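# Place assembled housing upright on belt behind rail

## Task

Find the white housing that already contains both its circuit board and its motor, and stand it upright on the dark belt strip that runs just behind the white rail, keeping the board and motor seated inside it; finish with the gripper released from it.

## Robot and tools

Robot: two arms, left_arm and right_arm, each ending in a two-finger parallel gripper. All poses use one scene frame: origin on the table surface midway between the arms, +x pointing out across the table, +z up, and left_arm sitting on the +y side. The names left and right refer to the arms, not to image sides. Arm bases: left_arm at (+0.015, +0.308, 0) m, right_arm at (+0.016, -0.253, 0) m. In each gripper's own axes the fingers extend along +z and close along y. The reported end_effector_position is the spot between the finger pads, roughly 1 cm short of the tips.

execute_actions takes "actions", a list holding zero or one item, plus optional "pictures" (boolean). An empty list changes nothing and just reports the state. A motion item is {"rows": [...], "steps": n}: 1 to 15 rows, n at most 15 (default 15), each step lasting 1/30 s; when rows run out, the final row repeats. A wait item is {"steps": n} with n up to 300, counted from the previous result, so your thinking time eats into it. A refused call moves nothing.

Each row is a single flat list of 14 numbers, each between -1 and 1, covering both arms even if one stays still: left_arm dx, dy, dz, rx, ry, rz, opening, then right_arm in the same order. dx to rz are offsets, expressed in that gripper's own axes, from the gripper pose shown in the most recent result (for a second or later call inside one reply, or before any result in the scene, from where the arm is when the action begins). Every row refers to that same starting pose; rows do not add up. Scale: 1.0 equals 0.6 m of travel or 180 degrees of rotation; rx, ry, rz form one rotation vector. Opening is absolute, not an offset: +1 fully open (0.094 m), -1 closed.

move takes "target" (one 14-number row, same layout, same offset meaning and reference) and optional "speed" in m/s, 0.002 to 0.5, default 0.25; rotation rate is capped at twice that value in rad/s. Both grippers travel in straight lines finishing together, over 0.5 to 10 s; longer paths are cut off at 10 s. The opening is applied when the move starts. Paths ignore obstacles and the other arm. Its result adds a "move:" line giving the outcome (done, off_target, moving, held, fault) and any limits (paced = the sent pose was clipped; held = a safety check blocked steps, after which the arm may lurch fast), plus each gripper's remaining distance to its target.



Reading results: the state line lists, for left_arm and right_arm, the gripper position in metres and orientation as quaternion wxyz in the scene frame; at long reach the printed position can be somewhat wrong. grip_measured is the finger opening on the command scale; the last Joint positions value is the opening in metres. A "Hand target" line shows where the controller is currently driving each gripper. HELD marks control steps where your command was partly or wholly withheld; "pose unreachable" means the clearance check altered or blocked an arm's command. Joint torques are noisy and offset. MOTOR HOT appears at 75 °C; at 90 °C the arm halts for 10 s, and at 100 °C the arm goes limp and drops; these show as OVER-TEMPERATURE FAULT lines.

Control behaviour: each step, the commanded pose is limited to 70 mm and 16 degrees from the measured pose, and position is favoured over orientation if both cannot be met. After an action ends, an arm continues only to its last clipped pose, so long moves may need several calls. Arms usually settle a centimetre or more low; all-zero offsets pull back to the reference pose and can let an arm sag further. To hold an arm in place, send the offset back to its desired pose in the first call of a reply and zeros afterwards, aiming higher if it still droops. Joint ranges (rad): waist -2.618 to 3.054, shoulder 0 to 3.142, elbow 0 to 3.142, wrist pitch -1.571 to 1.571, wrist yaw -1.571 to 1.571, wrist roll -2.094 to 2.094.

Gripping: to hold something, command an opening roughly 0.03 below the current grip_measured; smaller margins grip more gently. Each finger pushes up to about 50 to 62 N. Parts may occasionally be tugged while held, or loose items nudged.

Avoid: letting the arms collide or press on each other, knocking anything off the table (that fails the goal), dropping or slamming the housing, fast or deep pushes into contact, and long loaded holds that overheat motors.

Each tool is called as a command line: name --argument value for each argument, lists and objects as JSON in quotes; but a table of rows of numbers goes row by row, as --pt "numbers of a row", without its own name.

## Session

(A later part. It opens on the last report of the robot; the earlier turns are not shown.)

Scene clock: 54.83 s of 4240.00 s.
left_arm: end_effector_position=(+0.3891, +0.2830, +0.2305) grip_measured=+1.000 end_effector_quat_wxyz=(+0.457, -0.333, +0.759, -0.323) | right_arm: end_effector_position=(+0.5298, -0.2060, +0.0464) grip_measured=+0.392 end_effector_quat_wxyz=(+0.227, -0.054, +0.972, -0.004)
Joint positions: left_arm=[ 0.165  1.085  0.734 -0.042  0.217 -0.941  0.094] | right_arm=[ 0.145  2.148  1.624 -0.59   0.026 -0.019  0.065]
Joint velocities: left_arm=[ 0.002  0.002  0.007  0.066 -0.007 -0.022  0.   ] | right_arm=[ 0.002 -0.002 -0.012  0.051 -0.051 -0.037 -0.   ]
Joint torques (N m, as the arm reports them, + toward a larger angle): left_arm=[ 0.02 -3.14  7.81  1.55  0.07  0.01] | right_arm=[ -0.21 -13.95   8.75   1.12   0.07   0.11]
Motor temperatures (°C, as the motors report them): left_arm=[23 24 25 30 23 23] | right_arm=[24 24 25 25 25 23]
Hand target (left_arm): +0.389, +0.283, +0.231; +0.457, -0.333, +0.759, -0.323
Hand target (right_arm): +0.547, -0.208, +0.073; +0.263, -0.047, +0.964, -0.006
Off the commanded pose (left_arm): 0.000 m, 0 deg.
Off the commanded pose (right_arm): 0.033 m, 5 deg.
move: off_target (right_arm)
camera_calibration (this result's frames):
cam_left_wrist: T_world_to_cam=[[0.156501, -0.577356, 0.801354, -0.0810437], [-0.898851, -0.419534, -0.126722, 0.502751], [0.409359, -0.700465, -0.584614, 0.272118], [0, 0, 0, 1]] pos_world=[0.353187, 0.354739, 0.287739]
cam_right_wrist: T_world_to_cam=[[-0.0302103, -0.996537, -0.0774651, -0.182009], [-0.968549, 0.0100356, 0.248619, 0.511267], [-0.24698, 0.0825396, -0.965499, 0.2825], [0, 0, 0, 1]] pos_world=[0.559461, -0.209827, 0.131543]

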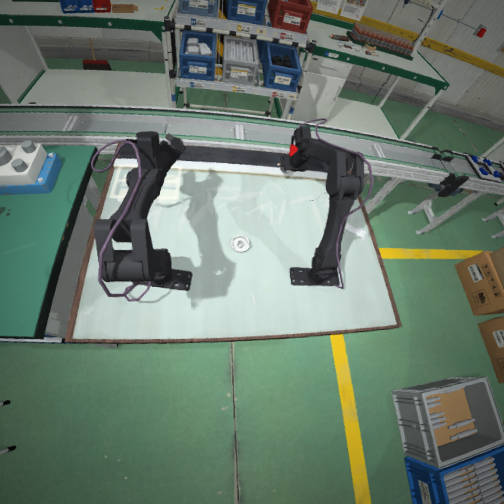

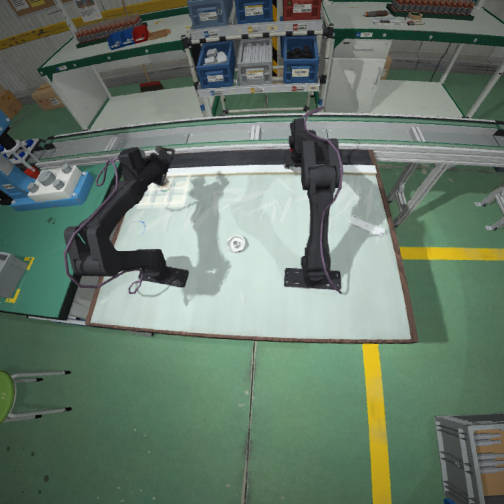

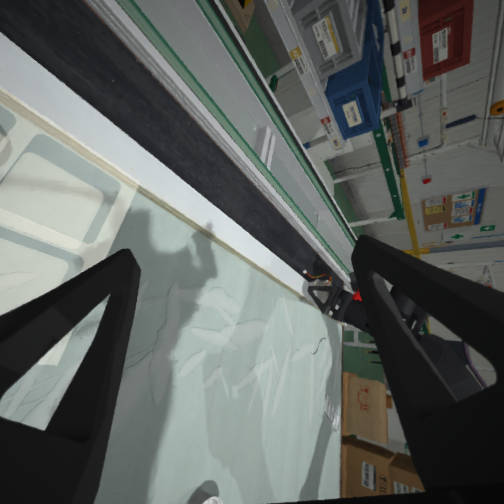

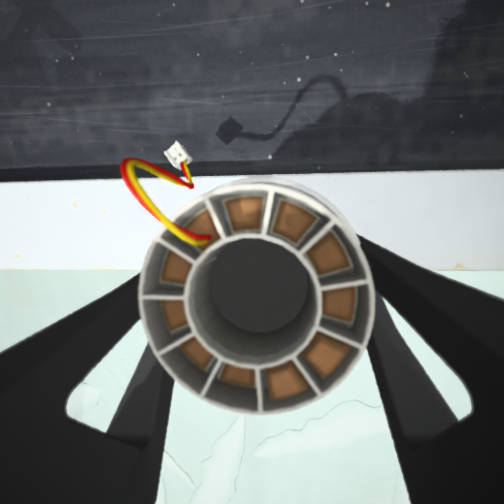

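execute_actions --actions '[{"rows":[[0,0,0,0,0,0,1,-0.05,0,-0.033,0,-0.03,0,0.35],[0,0,0,0,0,0,1,-0.055,0,-0.038,0,-0.035,0,0.35],[0,0,0,0,0,0,1,-0.06,0,-0.043,-0.003,-0.04,0,0.35],[0,0,0,0,0,0,1,-0.065,0,-0.048,-0.004,-0.045,0,0.35],[0,0,0,0,0,0,1,-0.07,0,-0.053,-0.005,-0.05,0,0.35],[0,0,0,0,0,0,1,-0.075,0,-0.058,-0.006,-0.055,0,0.35],[0,0,0,0,0,0,1,-0.08,0,-0.063,-0.008,-0.06,0,0.35],[0,0,0,0,0,0,1,-0.085,0,-0.068,-0.009,-0.065,0,0.35],[0,0,0,0,0,0,1,-0.09,0,-0.073,-0.01,-0.07,0,0.35],[0,0,0,0,0,0,1,-0.095,0,-0.078,-0.011,-0.075,0,0.35]]}]' --pictures false

move --target '[0,0,0,0,0,0,1,-0.144,0,0.077,0,-0.03,0,0.35]' --speed 0.12

Scene clock: 62.73 s of 4240.00 s.
left_arm: end_effector_position=(+0.3891, +0.2830, +0.2305) grip_measured=+1.000 end_effector_quat_wxyz=(+0.457, -0.333, +0.759, -0.323) | right_arm: end_effector_position=(+0.5524, -0.1977, +0.0970) grip_measured=+0.392 end_effector_quat_wxyz=(+0.310, -0.058, +0.949, +0.016)
Joint positions: left_arm=[ 0.165  1.085  0.734 -0.042  0.217 -0.941  0.094] | right_arm=[ 0.145  2.068  1.617 -0.489 -0.008 -0.022  0.065]
Joint velocities: left_arm=[-0.007 -0.027  0.002  0.037 -0.066  0.007  0.   ] | right_arm=[-0.007 -0.017  0.007  0.154 -0.007  0.007 -0.002]
Joint torques (N m, as the arm reports them, + toward a larger angle): left_arm=[ 0.01 -3.14  7.8   1.55  0.06  0.01] | right_arm=[ -0.84 -14.66   5.21   1.46  -0.1   -0.05]
Motor temperatures (°C, as the motors report them): left_arm=[23 24 25 31 23 23] | right_arm=[24 26 26 25 25 23]
Hand target (left_arm): +0.389, +0.283, +0.231; +0.457, -0.333, +0.759, -0.323
Hand target (right_arm): +0.559, -0.201, +0.114; +0.338, -0.058, +0.939, +0.020
Off the commanded pose (left_arm): 0.000 m, 0 deg.
Off the commanded pose (right_arm): 0.018 m, 4 deg.
Steps of this call (steps 1 to 90: nothing new was sent; then 4.40 s passed at rest; steps 91 to 105: all 15 steps of this action). Readings (end_effector_position):
91: left_arm (+0.3891, +0.2830, +0.2305) | right_arm (+0.5295, -0.2060, +0.0463)
92: left_arm (+0.3891, +0.2830, +0.2305) | right_arm (+0.5298, -0.2060, +0.0464)
94: left_arm (+0.3891, +0.2830, +0.2305) | right_arm (+0.5317, -0.2053, +0.0486)
98: left_arm (+0.3891, +0.2830, +0.2305) | right_arm (+0.5390, -0.2025, +0.0646)
105: the state above

Scene clock: 64.37 s of 4240.00 s.
left_arm: end_effector_position=(+0.3891, +0.2830, +0.2305) grip_measured=+1.000 end_effector_quat_wxyz=(+0.457, -0.333, +0.759, -0.323) | right_arm: end_effector_position=(+0.6349, -0.1887, +0.0754) grip_measured=+0.392 end_effector_quat_wxyz=(+0.315, -0.059, +0.947, +0.018)
Joint positions: left_arm=[ 0.165  1.085  0.734 -0.042  0.217 -0.941  0.094] | right_arm=[ 0.145  2.44   2.142 -0.632 -0.012 -0.022  0.065]
Joint velocities: left_arm=[-0.007 -0.002 -0.002 -0.022  0.007  0.022  0.   ] | right_arm=[-0.012 -0.007 -0.002 -0.022  0.022  0.11  -0.   ]
Joint torques (N m, as the arm reports them, + toward a larger angle): left_arm=[ 0.02 -3.13  7.81  1.55  0.06  0.01] | right_arm=[  0.43 -17.43   9.2    1.46  -0.03   0.08]
Motor temperatures (°C, as the motors report them): left_arm=[23 24 25 31 23 23] | right_arm=[24 26 26 25 25 23]
Hand target (left_arm): +0.389, +0.283, +0.231; +0.457, -0.333, +0.759, -0.323
Hand target (right_arm): +0.648, -0.184, +0.114; +0.358, -0.058, +0.932, +0.021
Off the commanded pose (left_arm): 0.000 m, 0 deg.
Off the commanded pose (right_arm): 0.040 m, 5 deg.
move: off_target (right_arm)
camera_calibration (this result's frames):
cam_left_wrist: T_world_to_cam=[[0.156501, -0.577356, 0.801354, -0.0810437], [-0.898851, -0.419534, -0.126722, 0.502751], [0.409359, -0.700465, -0.584614, 0.272118], [0, 0, 0, 1]] pos_world=[0.353187, 0.354739, 0.287739]
cam_right_wrist: T_world_to_cam=[[0.0110748, -0.991658, -0.128421, -0.180754], [-0.997291, -0.0202945, 0.070708, 0.631664], [-0.0727244, 0.12729, -0.989196, 0.234592], [0, 0, 0, 1]] pos_world=[0.649015, -0.196288, 0.164181]

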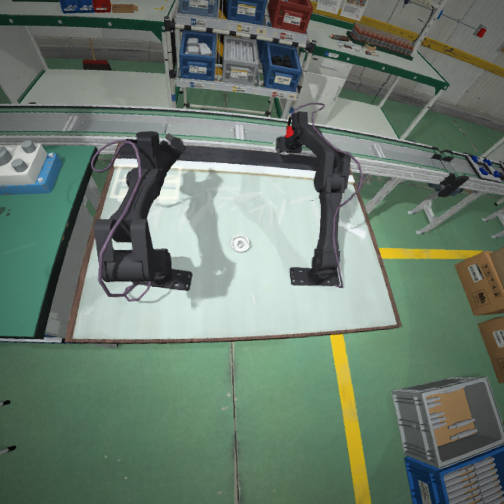

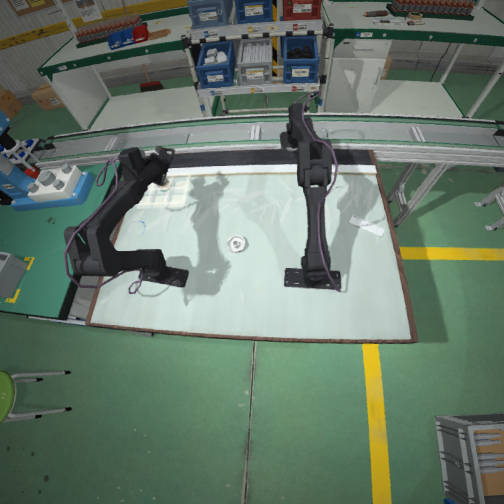

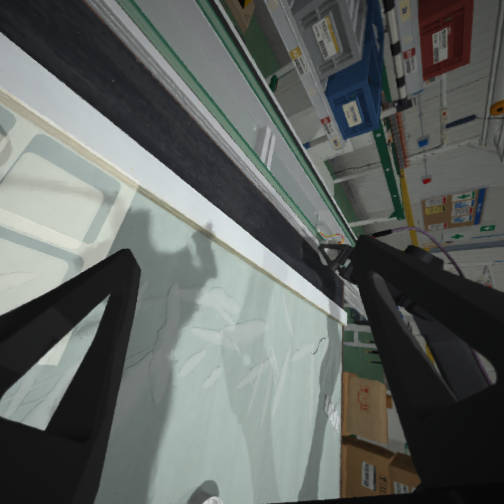

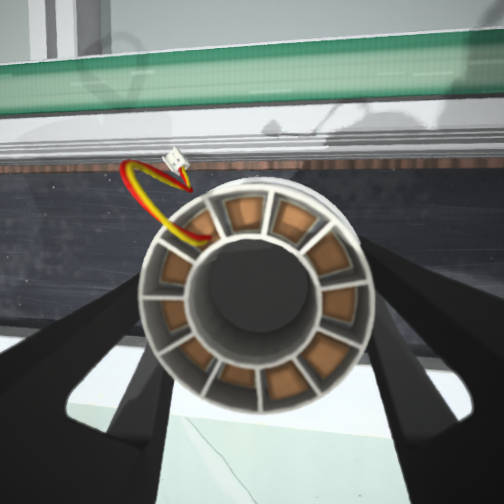

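move --target '[0,0,0,0,0,0,1,0.019,0,0.017,0,-0.015,0,0.35]' --speed 0.04

Scene clock: 71.27 s of 4240.00 s.
left_arm: end_effector_position=(+0.3891, +0.2830, +0.2305) grip_measured=+1.000 end_effector_quat_wxyz=(+0.457, -0.333, +0.759, -0.323) | right_arm: end_effector_position=(+0.6209, -0.1901, +0.0286) grip_measured=+0.392 end_effector_quat_wxyz=(+0.299, -0.059, +0.952, +0.017)
Joint positions: left_arm=[ 0.165  1.085  0.734 -0.042  0.217 -0.941  0.094] | right_arm=[ 0.145  2.433  1.961 -0.49  -0.012 -0.022  0.065]
Joint velocities: left_arm=[-0.007 -0.017 -0.002 -0.037  0.007 -0.037  0.   ] | right_arm=[-0.002 -0.002  0.002 -0.022  0.066  0.037  0.001]
Joint torques (N m, as the arm reports them, + toward a larger angle): left_arm=[ 0.02 -3.13  7.8   1.55  0.06  0.01] | right_arm=[ -0.03 -18.93   5.81   1.62  -0.05   0.03]
Motor temperatures (°C, as the motors report them): left_arm=[23 24 25 31 23 23] | right_arm=[24 28 26 26 25 23]
Hand target (left_arm): +0.389, +0.283, +0.231; +0.457, -0.333, +0.759, -0.323
Hand target (right_arm): +0.631, -0.189, +0.060; +0.337, -0.059, +0.940, +0.019
Off the commanded pose (left_arm): 0.000 m, 0 deg.
Off the commanded pose (right_arm): 0.034 m, 5 deg.
After step 90, 2.60 s passed at rest.
move: off_target (right_arm)
camera_calibration (this result's frames):
cam_left_wrist: T_world_to_cam=[[0.156501, -0.577356, 0.801354, -0.0810437], [-0.898851, -0.419534, -0.126722, 0.502751], [0.409359, -0.700465, -0.584614, 0.272118], [0, 0, 0, 1]] pos_world=[0.353187, 0.354739, 0.287739]
cam_right_wrist: T_world_to_cam=[[0.00697732, -0.992065, -0.125533, -0.185601], [-0.994489, -0.0200162, 0.102909, 0.618394], [-0.104606, 0.124123, -0.986738, 0.206591], [0, 0, 0, 1]] pos_world=[0.637891, -0.197393, 0.116913]

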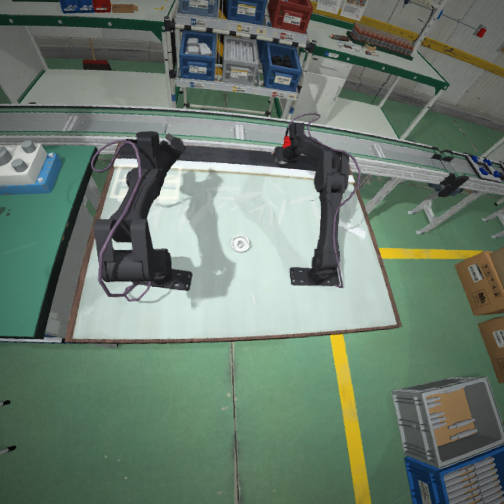

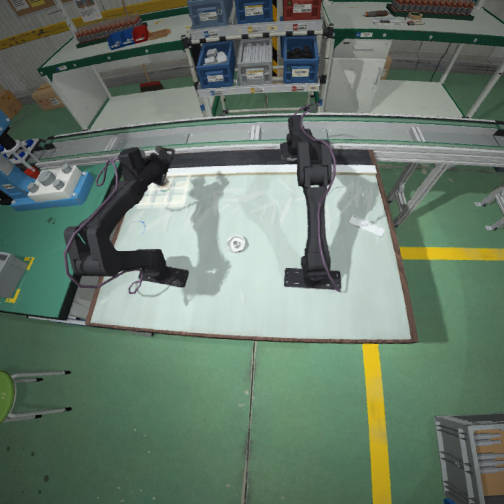

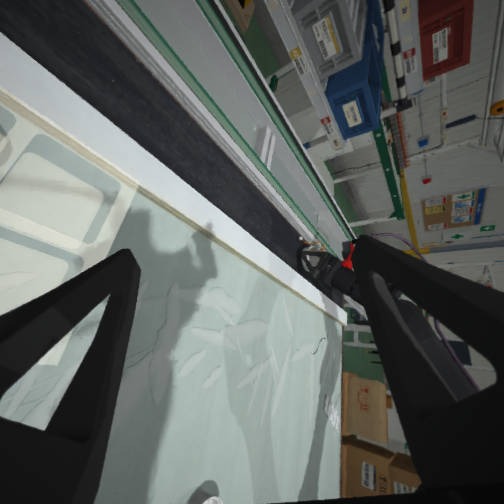

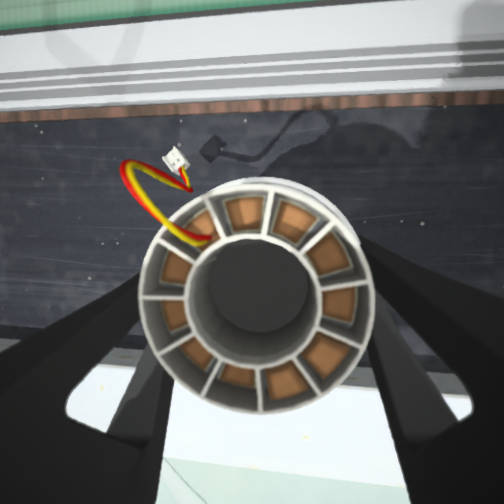

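move --target '[0,0,0,0,0,0,1,-0.027,0,0.009,0,-0.025,0,0.35]' --speed 0.03

Scene clock: 74.93 s of 4240.00 s.
left_arm: end_effector_position=(+0.3891, +0.2830, +0.2305) grip_measured=+1.000 end_effector_quat_wxyz=(+0.457, -0.333, +0.759, -0.323) | right_arm: end_effector_position=(+0.6307, -0.1891, +0.0232) grip_measured=+0.392 end_effector_quat_wxyz=(+0.316, -0.059, +0.947, +0.018)
Joint positions: left_arm=[ 0.165  1.085  0.734 -0.042  0.217 -0.941  0.094] | right_arm=[ 0.145  2.457  1.961 -0.43  -0.012 -0.022  0.065]
Joint velocities: left_arm=[-0.017 -0.017 -0.017 -0.007 -0.095  0.007  0.   ] | right_arm=[ 0.002  0.017  0.007 -0.007  0.037  0.022  0.002]
Joint torques (N m, as the arm reports them, + toward a larger angle): left_arm=[ 0.02 -3.13  7.8   1.55  0.07  0.  ] | right_arm=[  0.06 -16.36   5.22   1.7   -0.05   0.05]
Motor temperatures (°C, as the motors report them): left_arm=[23 24 25 31 23 23] | right_arm=[24 29 26 26 25 23]
Hand target (left_arm): +0.389, +0.283, +0.231; +0.457, -0.333, +0.759, -0.323
Hand target (right_arm): +0.637, -0.188, +0.034; +0.336, -0.059, +0.940, +0.020
Off the commanded pose (left_arm): 0.000 m, 0 deg.
Off the commanded pose (right_arm): 0.012 m, 2 deg.
move: off_target (right_arm)
camera_calibration (this result's frames):
cam_left_wrist: T_world_to_cam=[[0.156501, -0.577356, 0.801354, -0.0810437], [-0.898851, -0.419534, -0.126722, 0.502751], [0.409359, -0.700465, -0.584614, 0.272118], [0, 0, 0, 1]] pos_world=[0.353187, 0.354739, 0.287739]
cam_right_wrist: T_world_to_cam=[[0.011514, -0.991614, -0.128719, -0.188083], [-0.997526, -0.0203179, 0.0672935, 0.631339], [-0.0693445, 0.127626, -0.989395, 0.180692], [0, 0, 0, 1]] pos_world=[0.644473, -0.196739, 0.112081]

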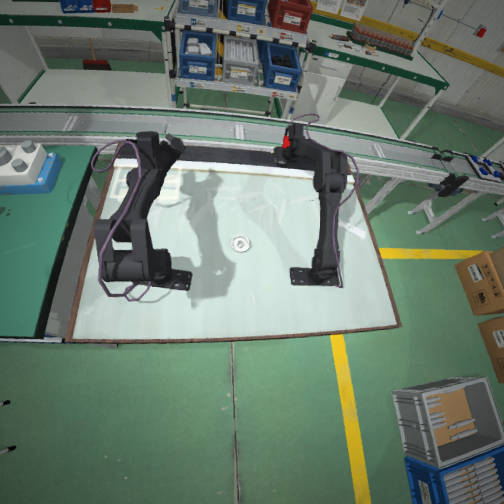

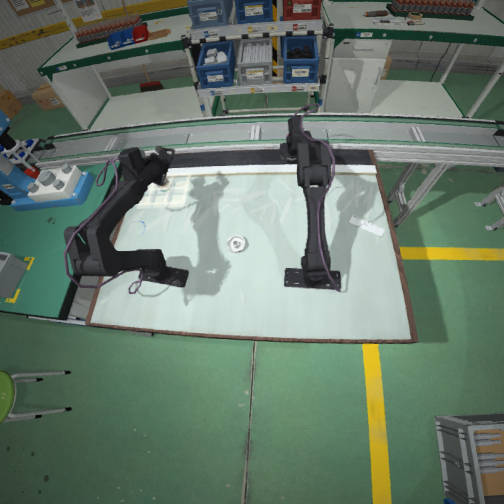

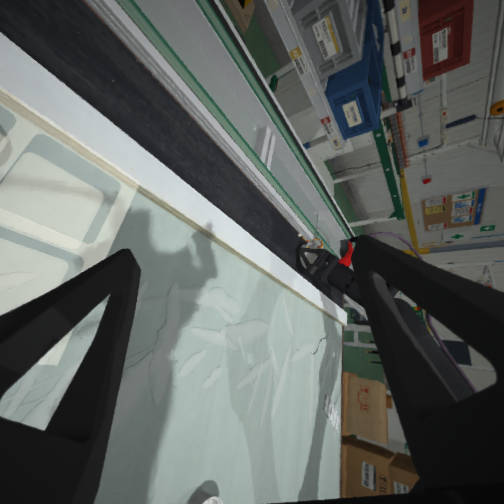

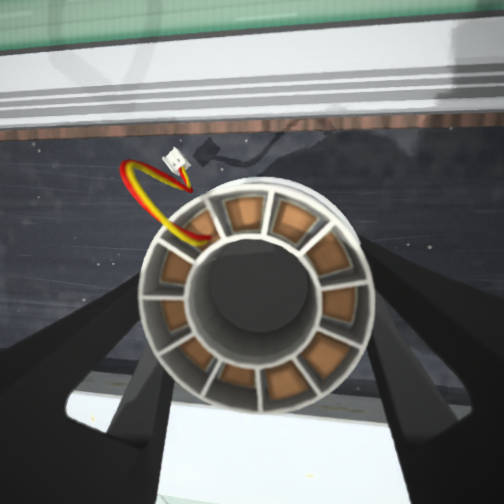

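move --target '[0,0,0,0,0,0,1,0.009,0,0.012,0,0.003,0,0.35]' --speed 0.03

Scene clock: 79.00 s of 4240.00 s.
left_arm: end_effector_position=(+0.3891, +0.2830, +0.2305) grip_measured=+1.000 end_effector_quat_wxyz=(+0.457, -0.333, +0.759, -0.323) | right_arm: end_effector_position=(+0.6272, -0.1894, +0.0091) grip_measured=+0.392 end_effector_quat_wxyz=(+0.303, -0.059, +0.951, +0.018)
Joint positions: left_arm=[ 0.165  1.085  0.734 -0.042  0.217 -0.941  0.094] | right_arm=[ 0.145  2.479  1.961 -0.436 -0.012 -0.021  0.065]
Joint velocities: left_arm=[-0.032  0.002 -0.002  0.007  0.037  0.022  0.   ] | right_arm=[ 0.002  0.012  0.002 -0.007  0.037 -0.066  0.   ]
Joint torques (N m, as the arm reports them, + toward a larger angle): left_arm=[ 0.02 -3.14  7.81  1.55  0.06  0.01] | right_arm=[  0.08 -15.69   5.82   1.36  -0.02   0.02]
Motor temperatures (°C, as the motors report them): left_arm=[23 24 25 31 23 23] | right_arm=[24 30 26 26 25 23]
Hand target (left_arm): +0.389, +0.283, +0.231; +0.457, -0.333, +0.759, -0.323
Hand target (right_arm): +0.631, -0.189, +0.014; +0.312, -0.059, +0.948, +0.018
Off the commanded pose (left_arm): 0.000 m, 0 deg.
Off the commanded pose (right_arm): 0.006 m, 1 deg.
After step 90, 0.37 s passed at rest.
move: done
camera_calibration (this result's frames):
cam_left_wrist: T_world_to_cam=[[0.156501, -0.577356, 0.801354, -0.0810437], [-0.898851, -0.419534, -0.126722, 0.502751], [0.409359, -0.700465, -0.584614, 0.272118], [0, 0, 0, 1]] pos_world=[0.353187, 0.354739, 0.287739]
cam_right_wrist: T_world_to_cam=[[0.00783582, -0.991904, -0.126749, -0.187897], [-0.995238, -0.0200511, 0.0953875, 0.627161], [-0.0971566, 0.125398, -0.987338, 0.183557], [0, 0, 0, 1]] pos_world=[0.643481, -0.196818, 0.0975937]

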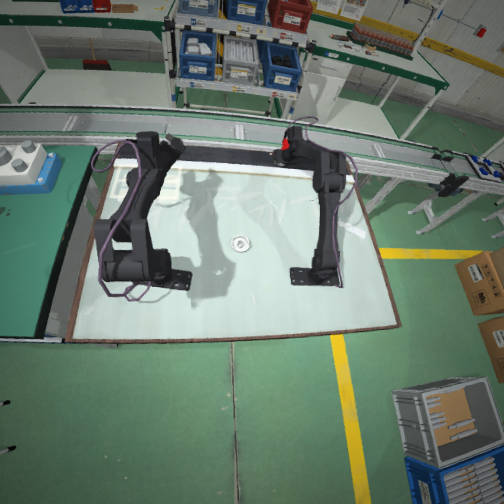

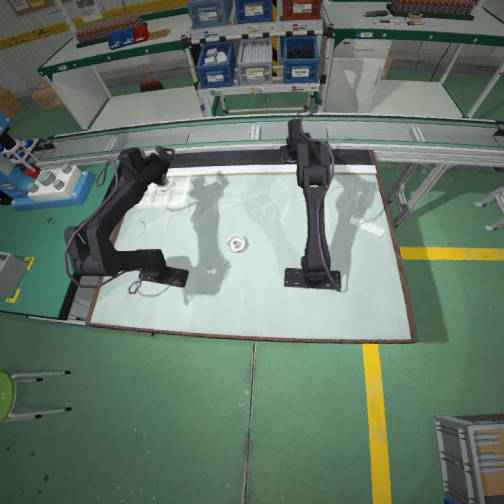

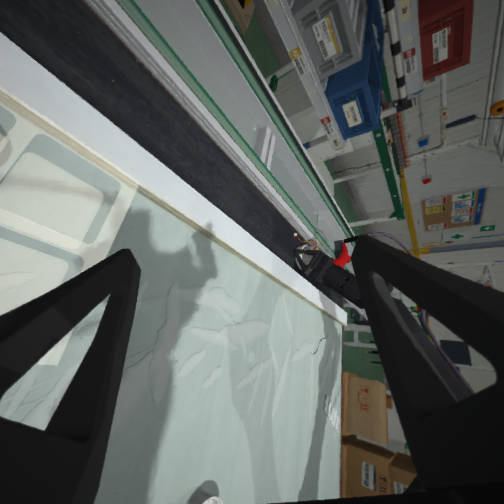

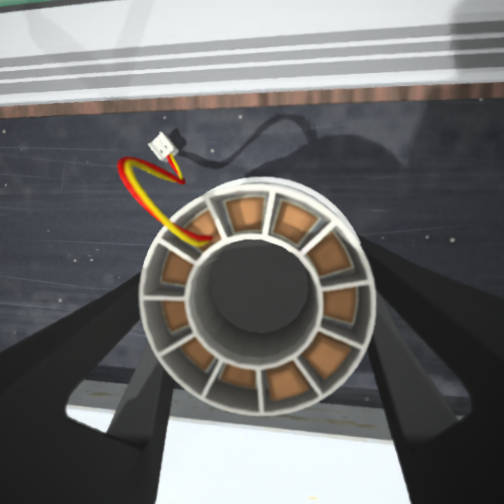

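Down. Release and retreat.

move --target '[0,0,0,0,0,0,1,0,0,0,0,0,0,1]'

move --target '[0,0,0,0,0,0,1,-0.07,0,-0.2,0,0,0,1]' --speed 0.2

Scene clock: 81.60 s of 4240.00 s.
left_arm: end_effector_position=(+0.3891, +0.2830, +0.2305) grip_measured=+1.000 end_effector_quat_wxyz=(+0.457, -0.333, +0.759, -0.323) | right_arm: end_effector_position=(+0.6270, -0.1894, +0.0086) grip_measured=+1.000 end_effector_quat_wxyz=(+0.302, -0.059, +0.951, +0.018)
Joint positions: left_arm=[ 0.165  1.085  0.734 -0.042  0.217 -0.941  0.094] | right_arm=[ 0.145  2.48   1.961 -0.437 -0.012 -0.021  0.094]
Joint velocities: left_arm=[-0.017 -0.017 -0.002 -0.022 -0.037 -0.037  0.   ] | right_arm=[ 0.007  0.012 -0.002 -0.051  0.007 -0.007 -0.   ]
Joint torques (N m, as the arm reports them, + toward a larger angle): left_arm=[ 0.04 -3.14  7.81  1.55  0.06  0.  ] | right_arm=[  0.04 -15.34   5.71   1.21  -0.04   0.03]
Motor temperatures (°C, as the motors report them): left_arm=[23 24 25 31 23 23] | right_arm=[24 30 26 26 25 23]
Hand target (left_arm): +0.389, +0.283, +0.231; +0.457, -0.333, +0.759, -0.323
Hand target (right_arm): +0.627, -0.189, +0.009; +0.303, -0.059, +0.951, +0.018
Off the commanded pose (left_arm): 0.000 m, 0 deg.
Off the commanded pose (right_arm): 0.001 m, 0 deg.
move: done
camera_calibration (this result's frames):
cam_left_wrist: T_world_to_cam=[[0.156501, -0.577356, 0.801354, -0.0810437], [-0.898851, -0.419534, -0.126722, 0.502751], [0.409359, -0.700465, -0.584614, 0.272118], [0, 0, 0, 1]] pos_world=[0.353187, 0.354739, 0.287739]
cam_right_wrist: T_world_to_cam=[[0.00769154, -0.991918, -0.126646, -0.187889], [-0.995129, -0.0200403, 0.0965231, 0.626974], [-0.098281, 0.125286, -0.987241, 0.183725], [0, 0, 0, 1]] pos_world=[0.643421, -0.196824, 0.0970678]

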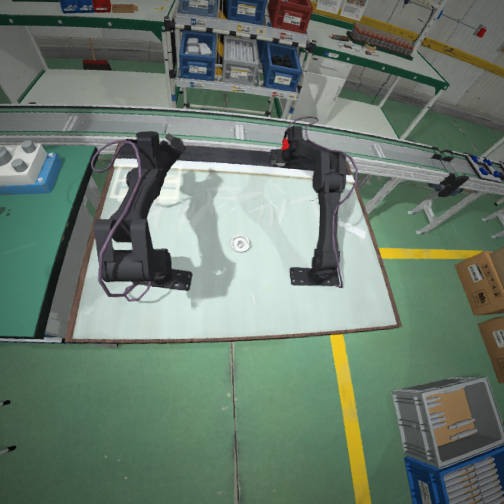

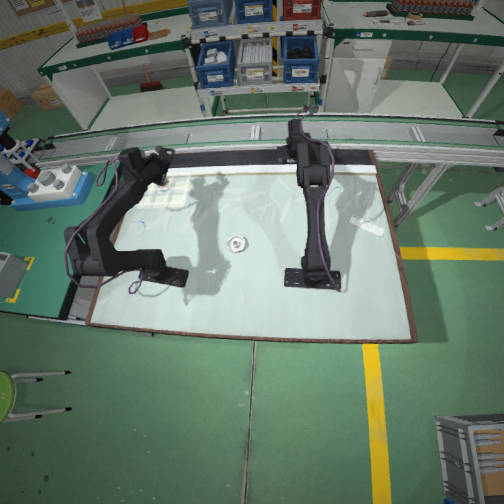

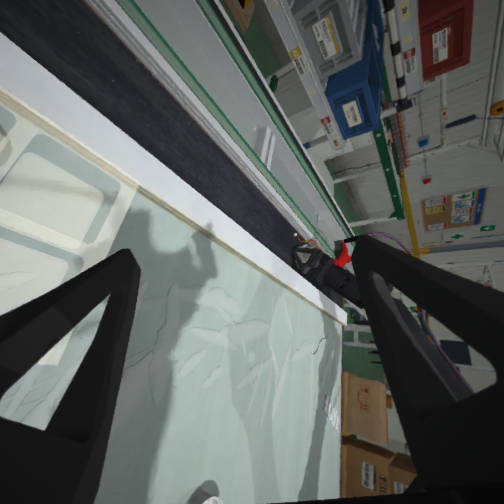

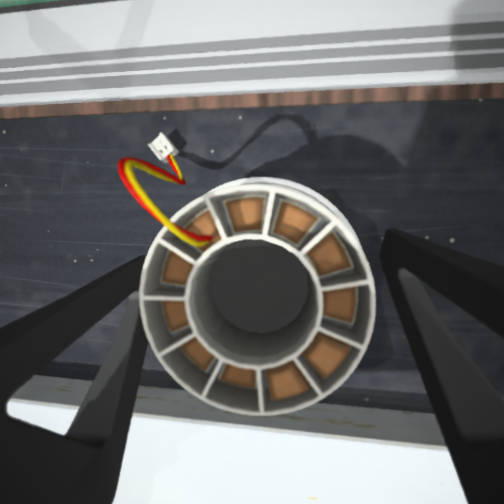

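Scene clock: 82.90 s of 4240.00 s.
left_arm: end_effector_position=(+0.3891, +0.2830, +0.2305) grip_measured=+1.000 end_effector_quat_wxyz=(+0.457, -0.333, +0.759, -0.323) | right_arm: end_effector_position=(+0.5831, -0.1937, +0.1009) grip_measured=+1.000 end_effector_quat_wxyz=(+0.273, -0.060, +0.960, +0.017)
Joint positions: left_arm=[ 0.165  1.085  0.734 -0.042  0.217 -0.941  0.094] | right_arm=[ 0.145  2.258  1.977 -0.737 -0.012 -0.021  0.094]
Joint velocities: left_arm=[ 0.007  0.002 -0.012 -0.022 -0.081  0.007  0.   ] | right_arm=[-0.007  0.007  0.017 -0.081  0.037  0.022  0.   ]
Joint torques (N m, as the arm reports them, + toward a larger angle): left_arm=[ 0.02 -3.14  7.81  1.55  0.06  0.01] | right_arm=[ -0.05 -16.19   8.22   1.13  -0.04   0.02]
Motor temperatures (°C, as the motors report them): left_arm=[23 24 25 31 23 23] | right_arm=[24 30 26 26 25 23]
Hand target (left_arm): +0.389, +0.283, +0.231; +0.457, -0.333, +0.759, -0.323
Hand target (right_arm): +0.591, -0.194, +0.130; +0.302, -0.059, +0.951, +0.018
Off the commanded pose (left_arm): 0.000 m, 0 deg.
Off the commanded pose (right_arm): 0.031 m, 4 deg.
move: off_target (right_arm)
camera_calibration (this result's frames):
cam_left_wrist: T_world_to_cam=[[0.156501, -0.577356, 0.801354, -0.0810437], [-0.898851, -0.419534, -0.126722, 0.502751], [0.409359, -0.700465, -0.584614, 0.272118], [0, 0, 0, 1]] pos_world=[0.353187, 0.354739, 0.287739]
cam_right_wrist: T_world_to_cam=[[0.0000341305, -0.992679, -0.120783, -0.176462], [-0.987252, -0.0192577, 0.157994, 0.56368], [-0.159164, 0.119238, -0.980025, 0.304656], [0, 0, 0, 1]] pos_world=[0.60499, -0.200642, 0.188199]

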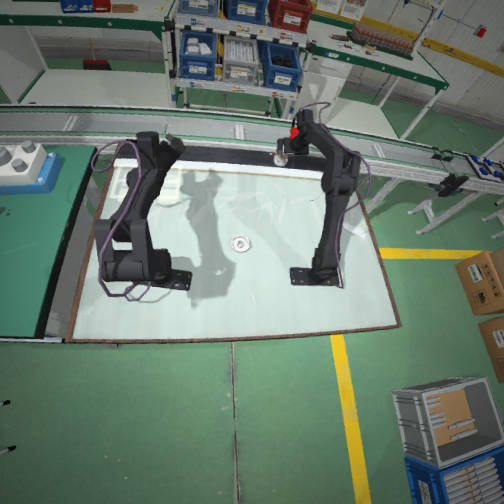

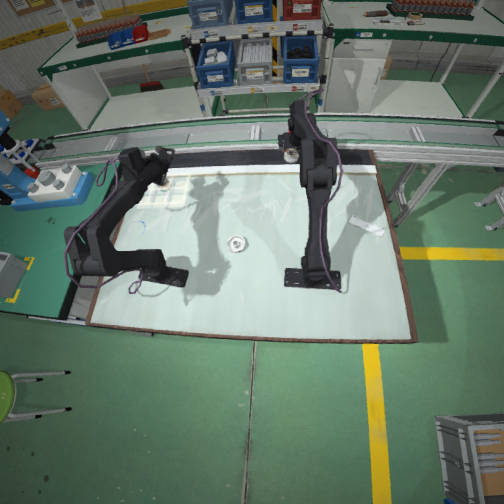

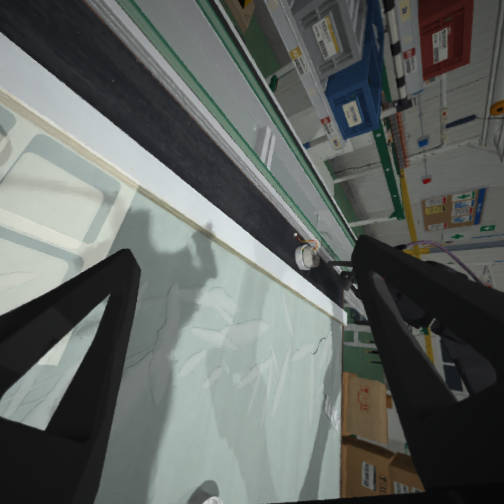

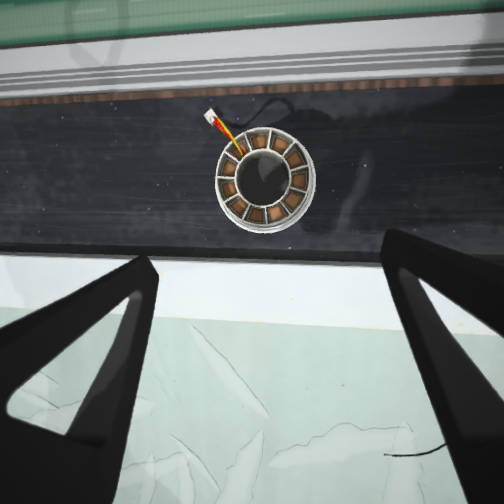

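finished_scene --scene 1

The scene is finished: the task was done.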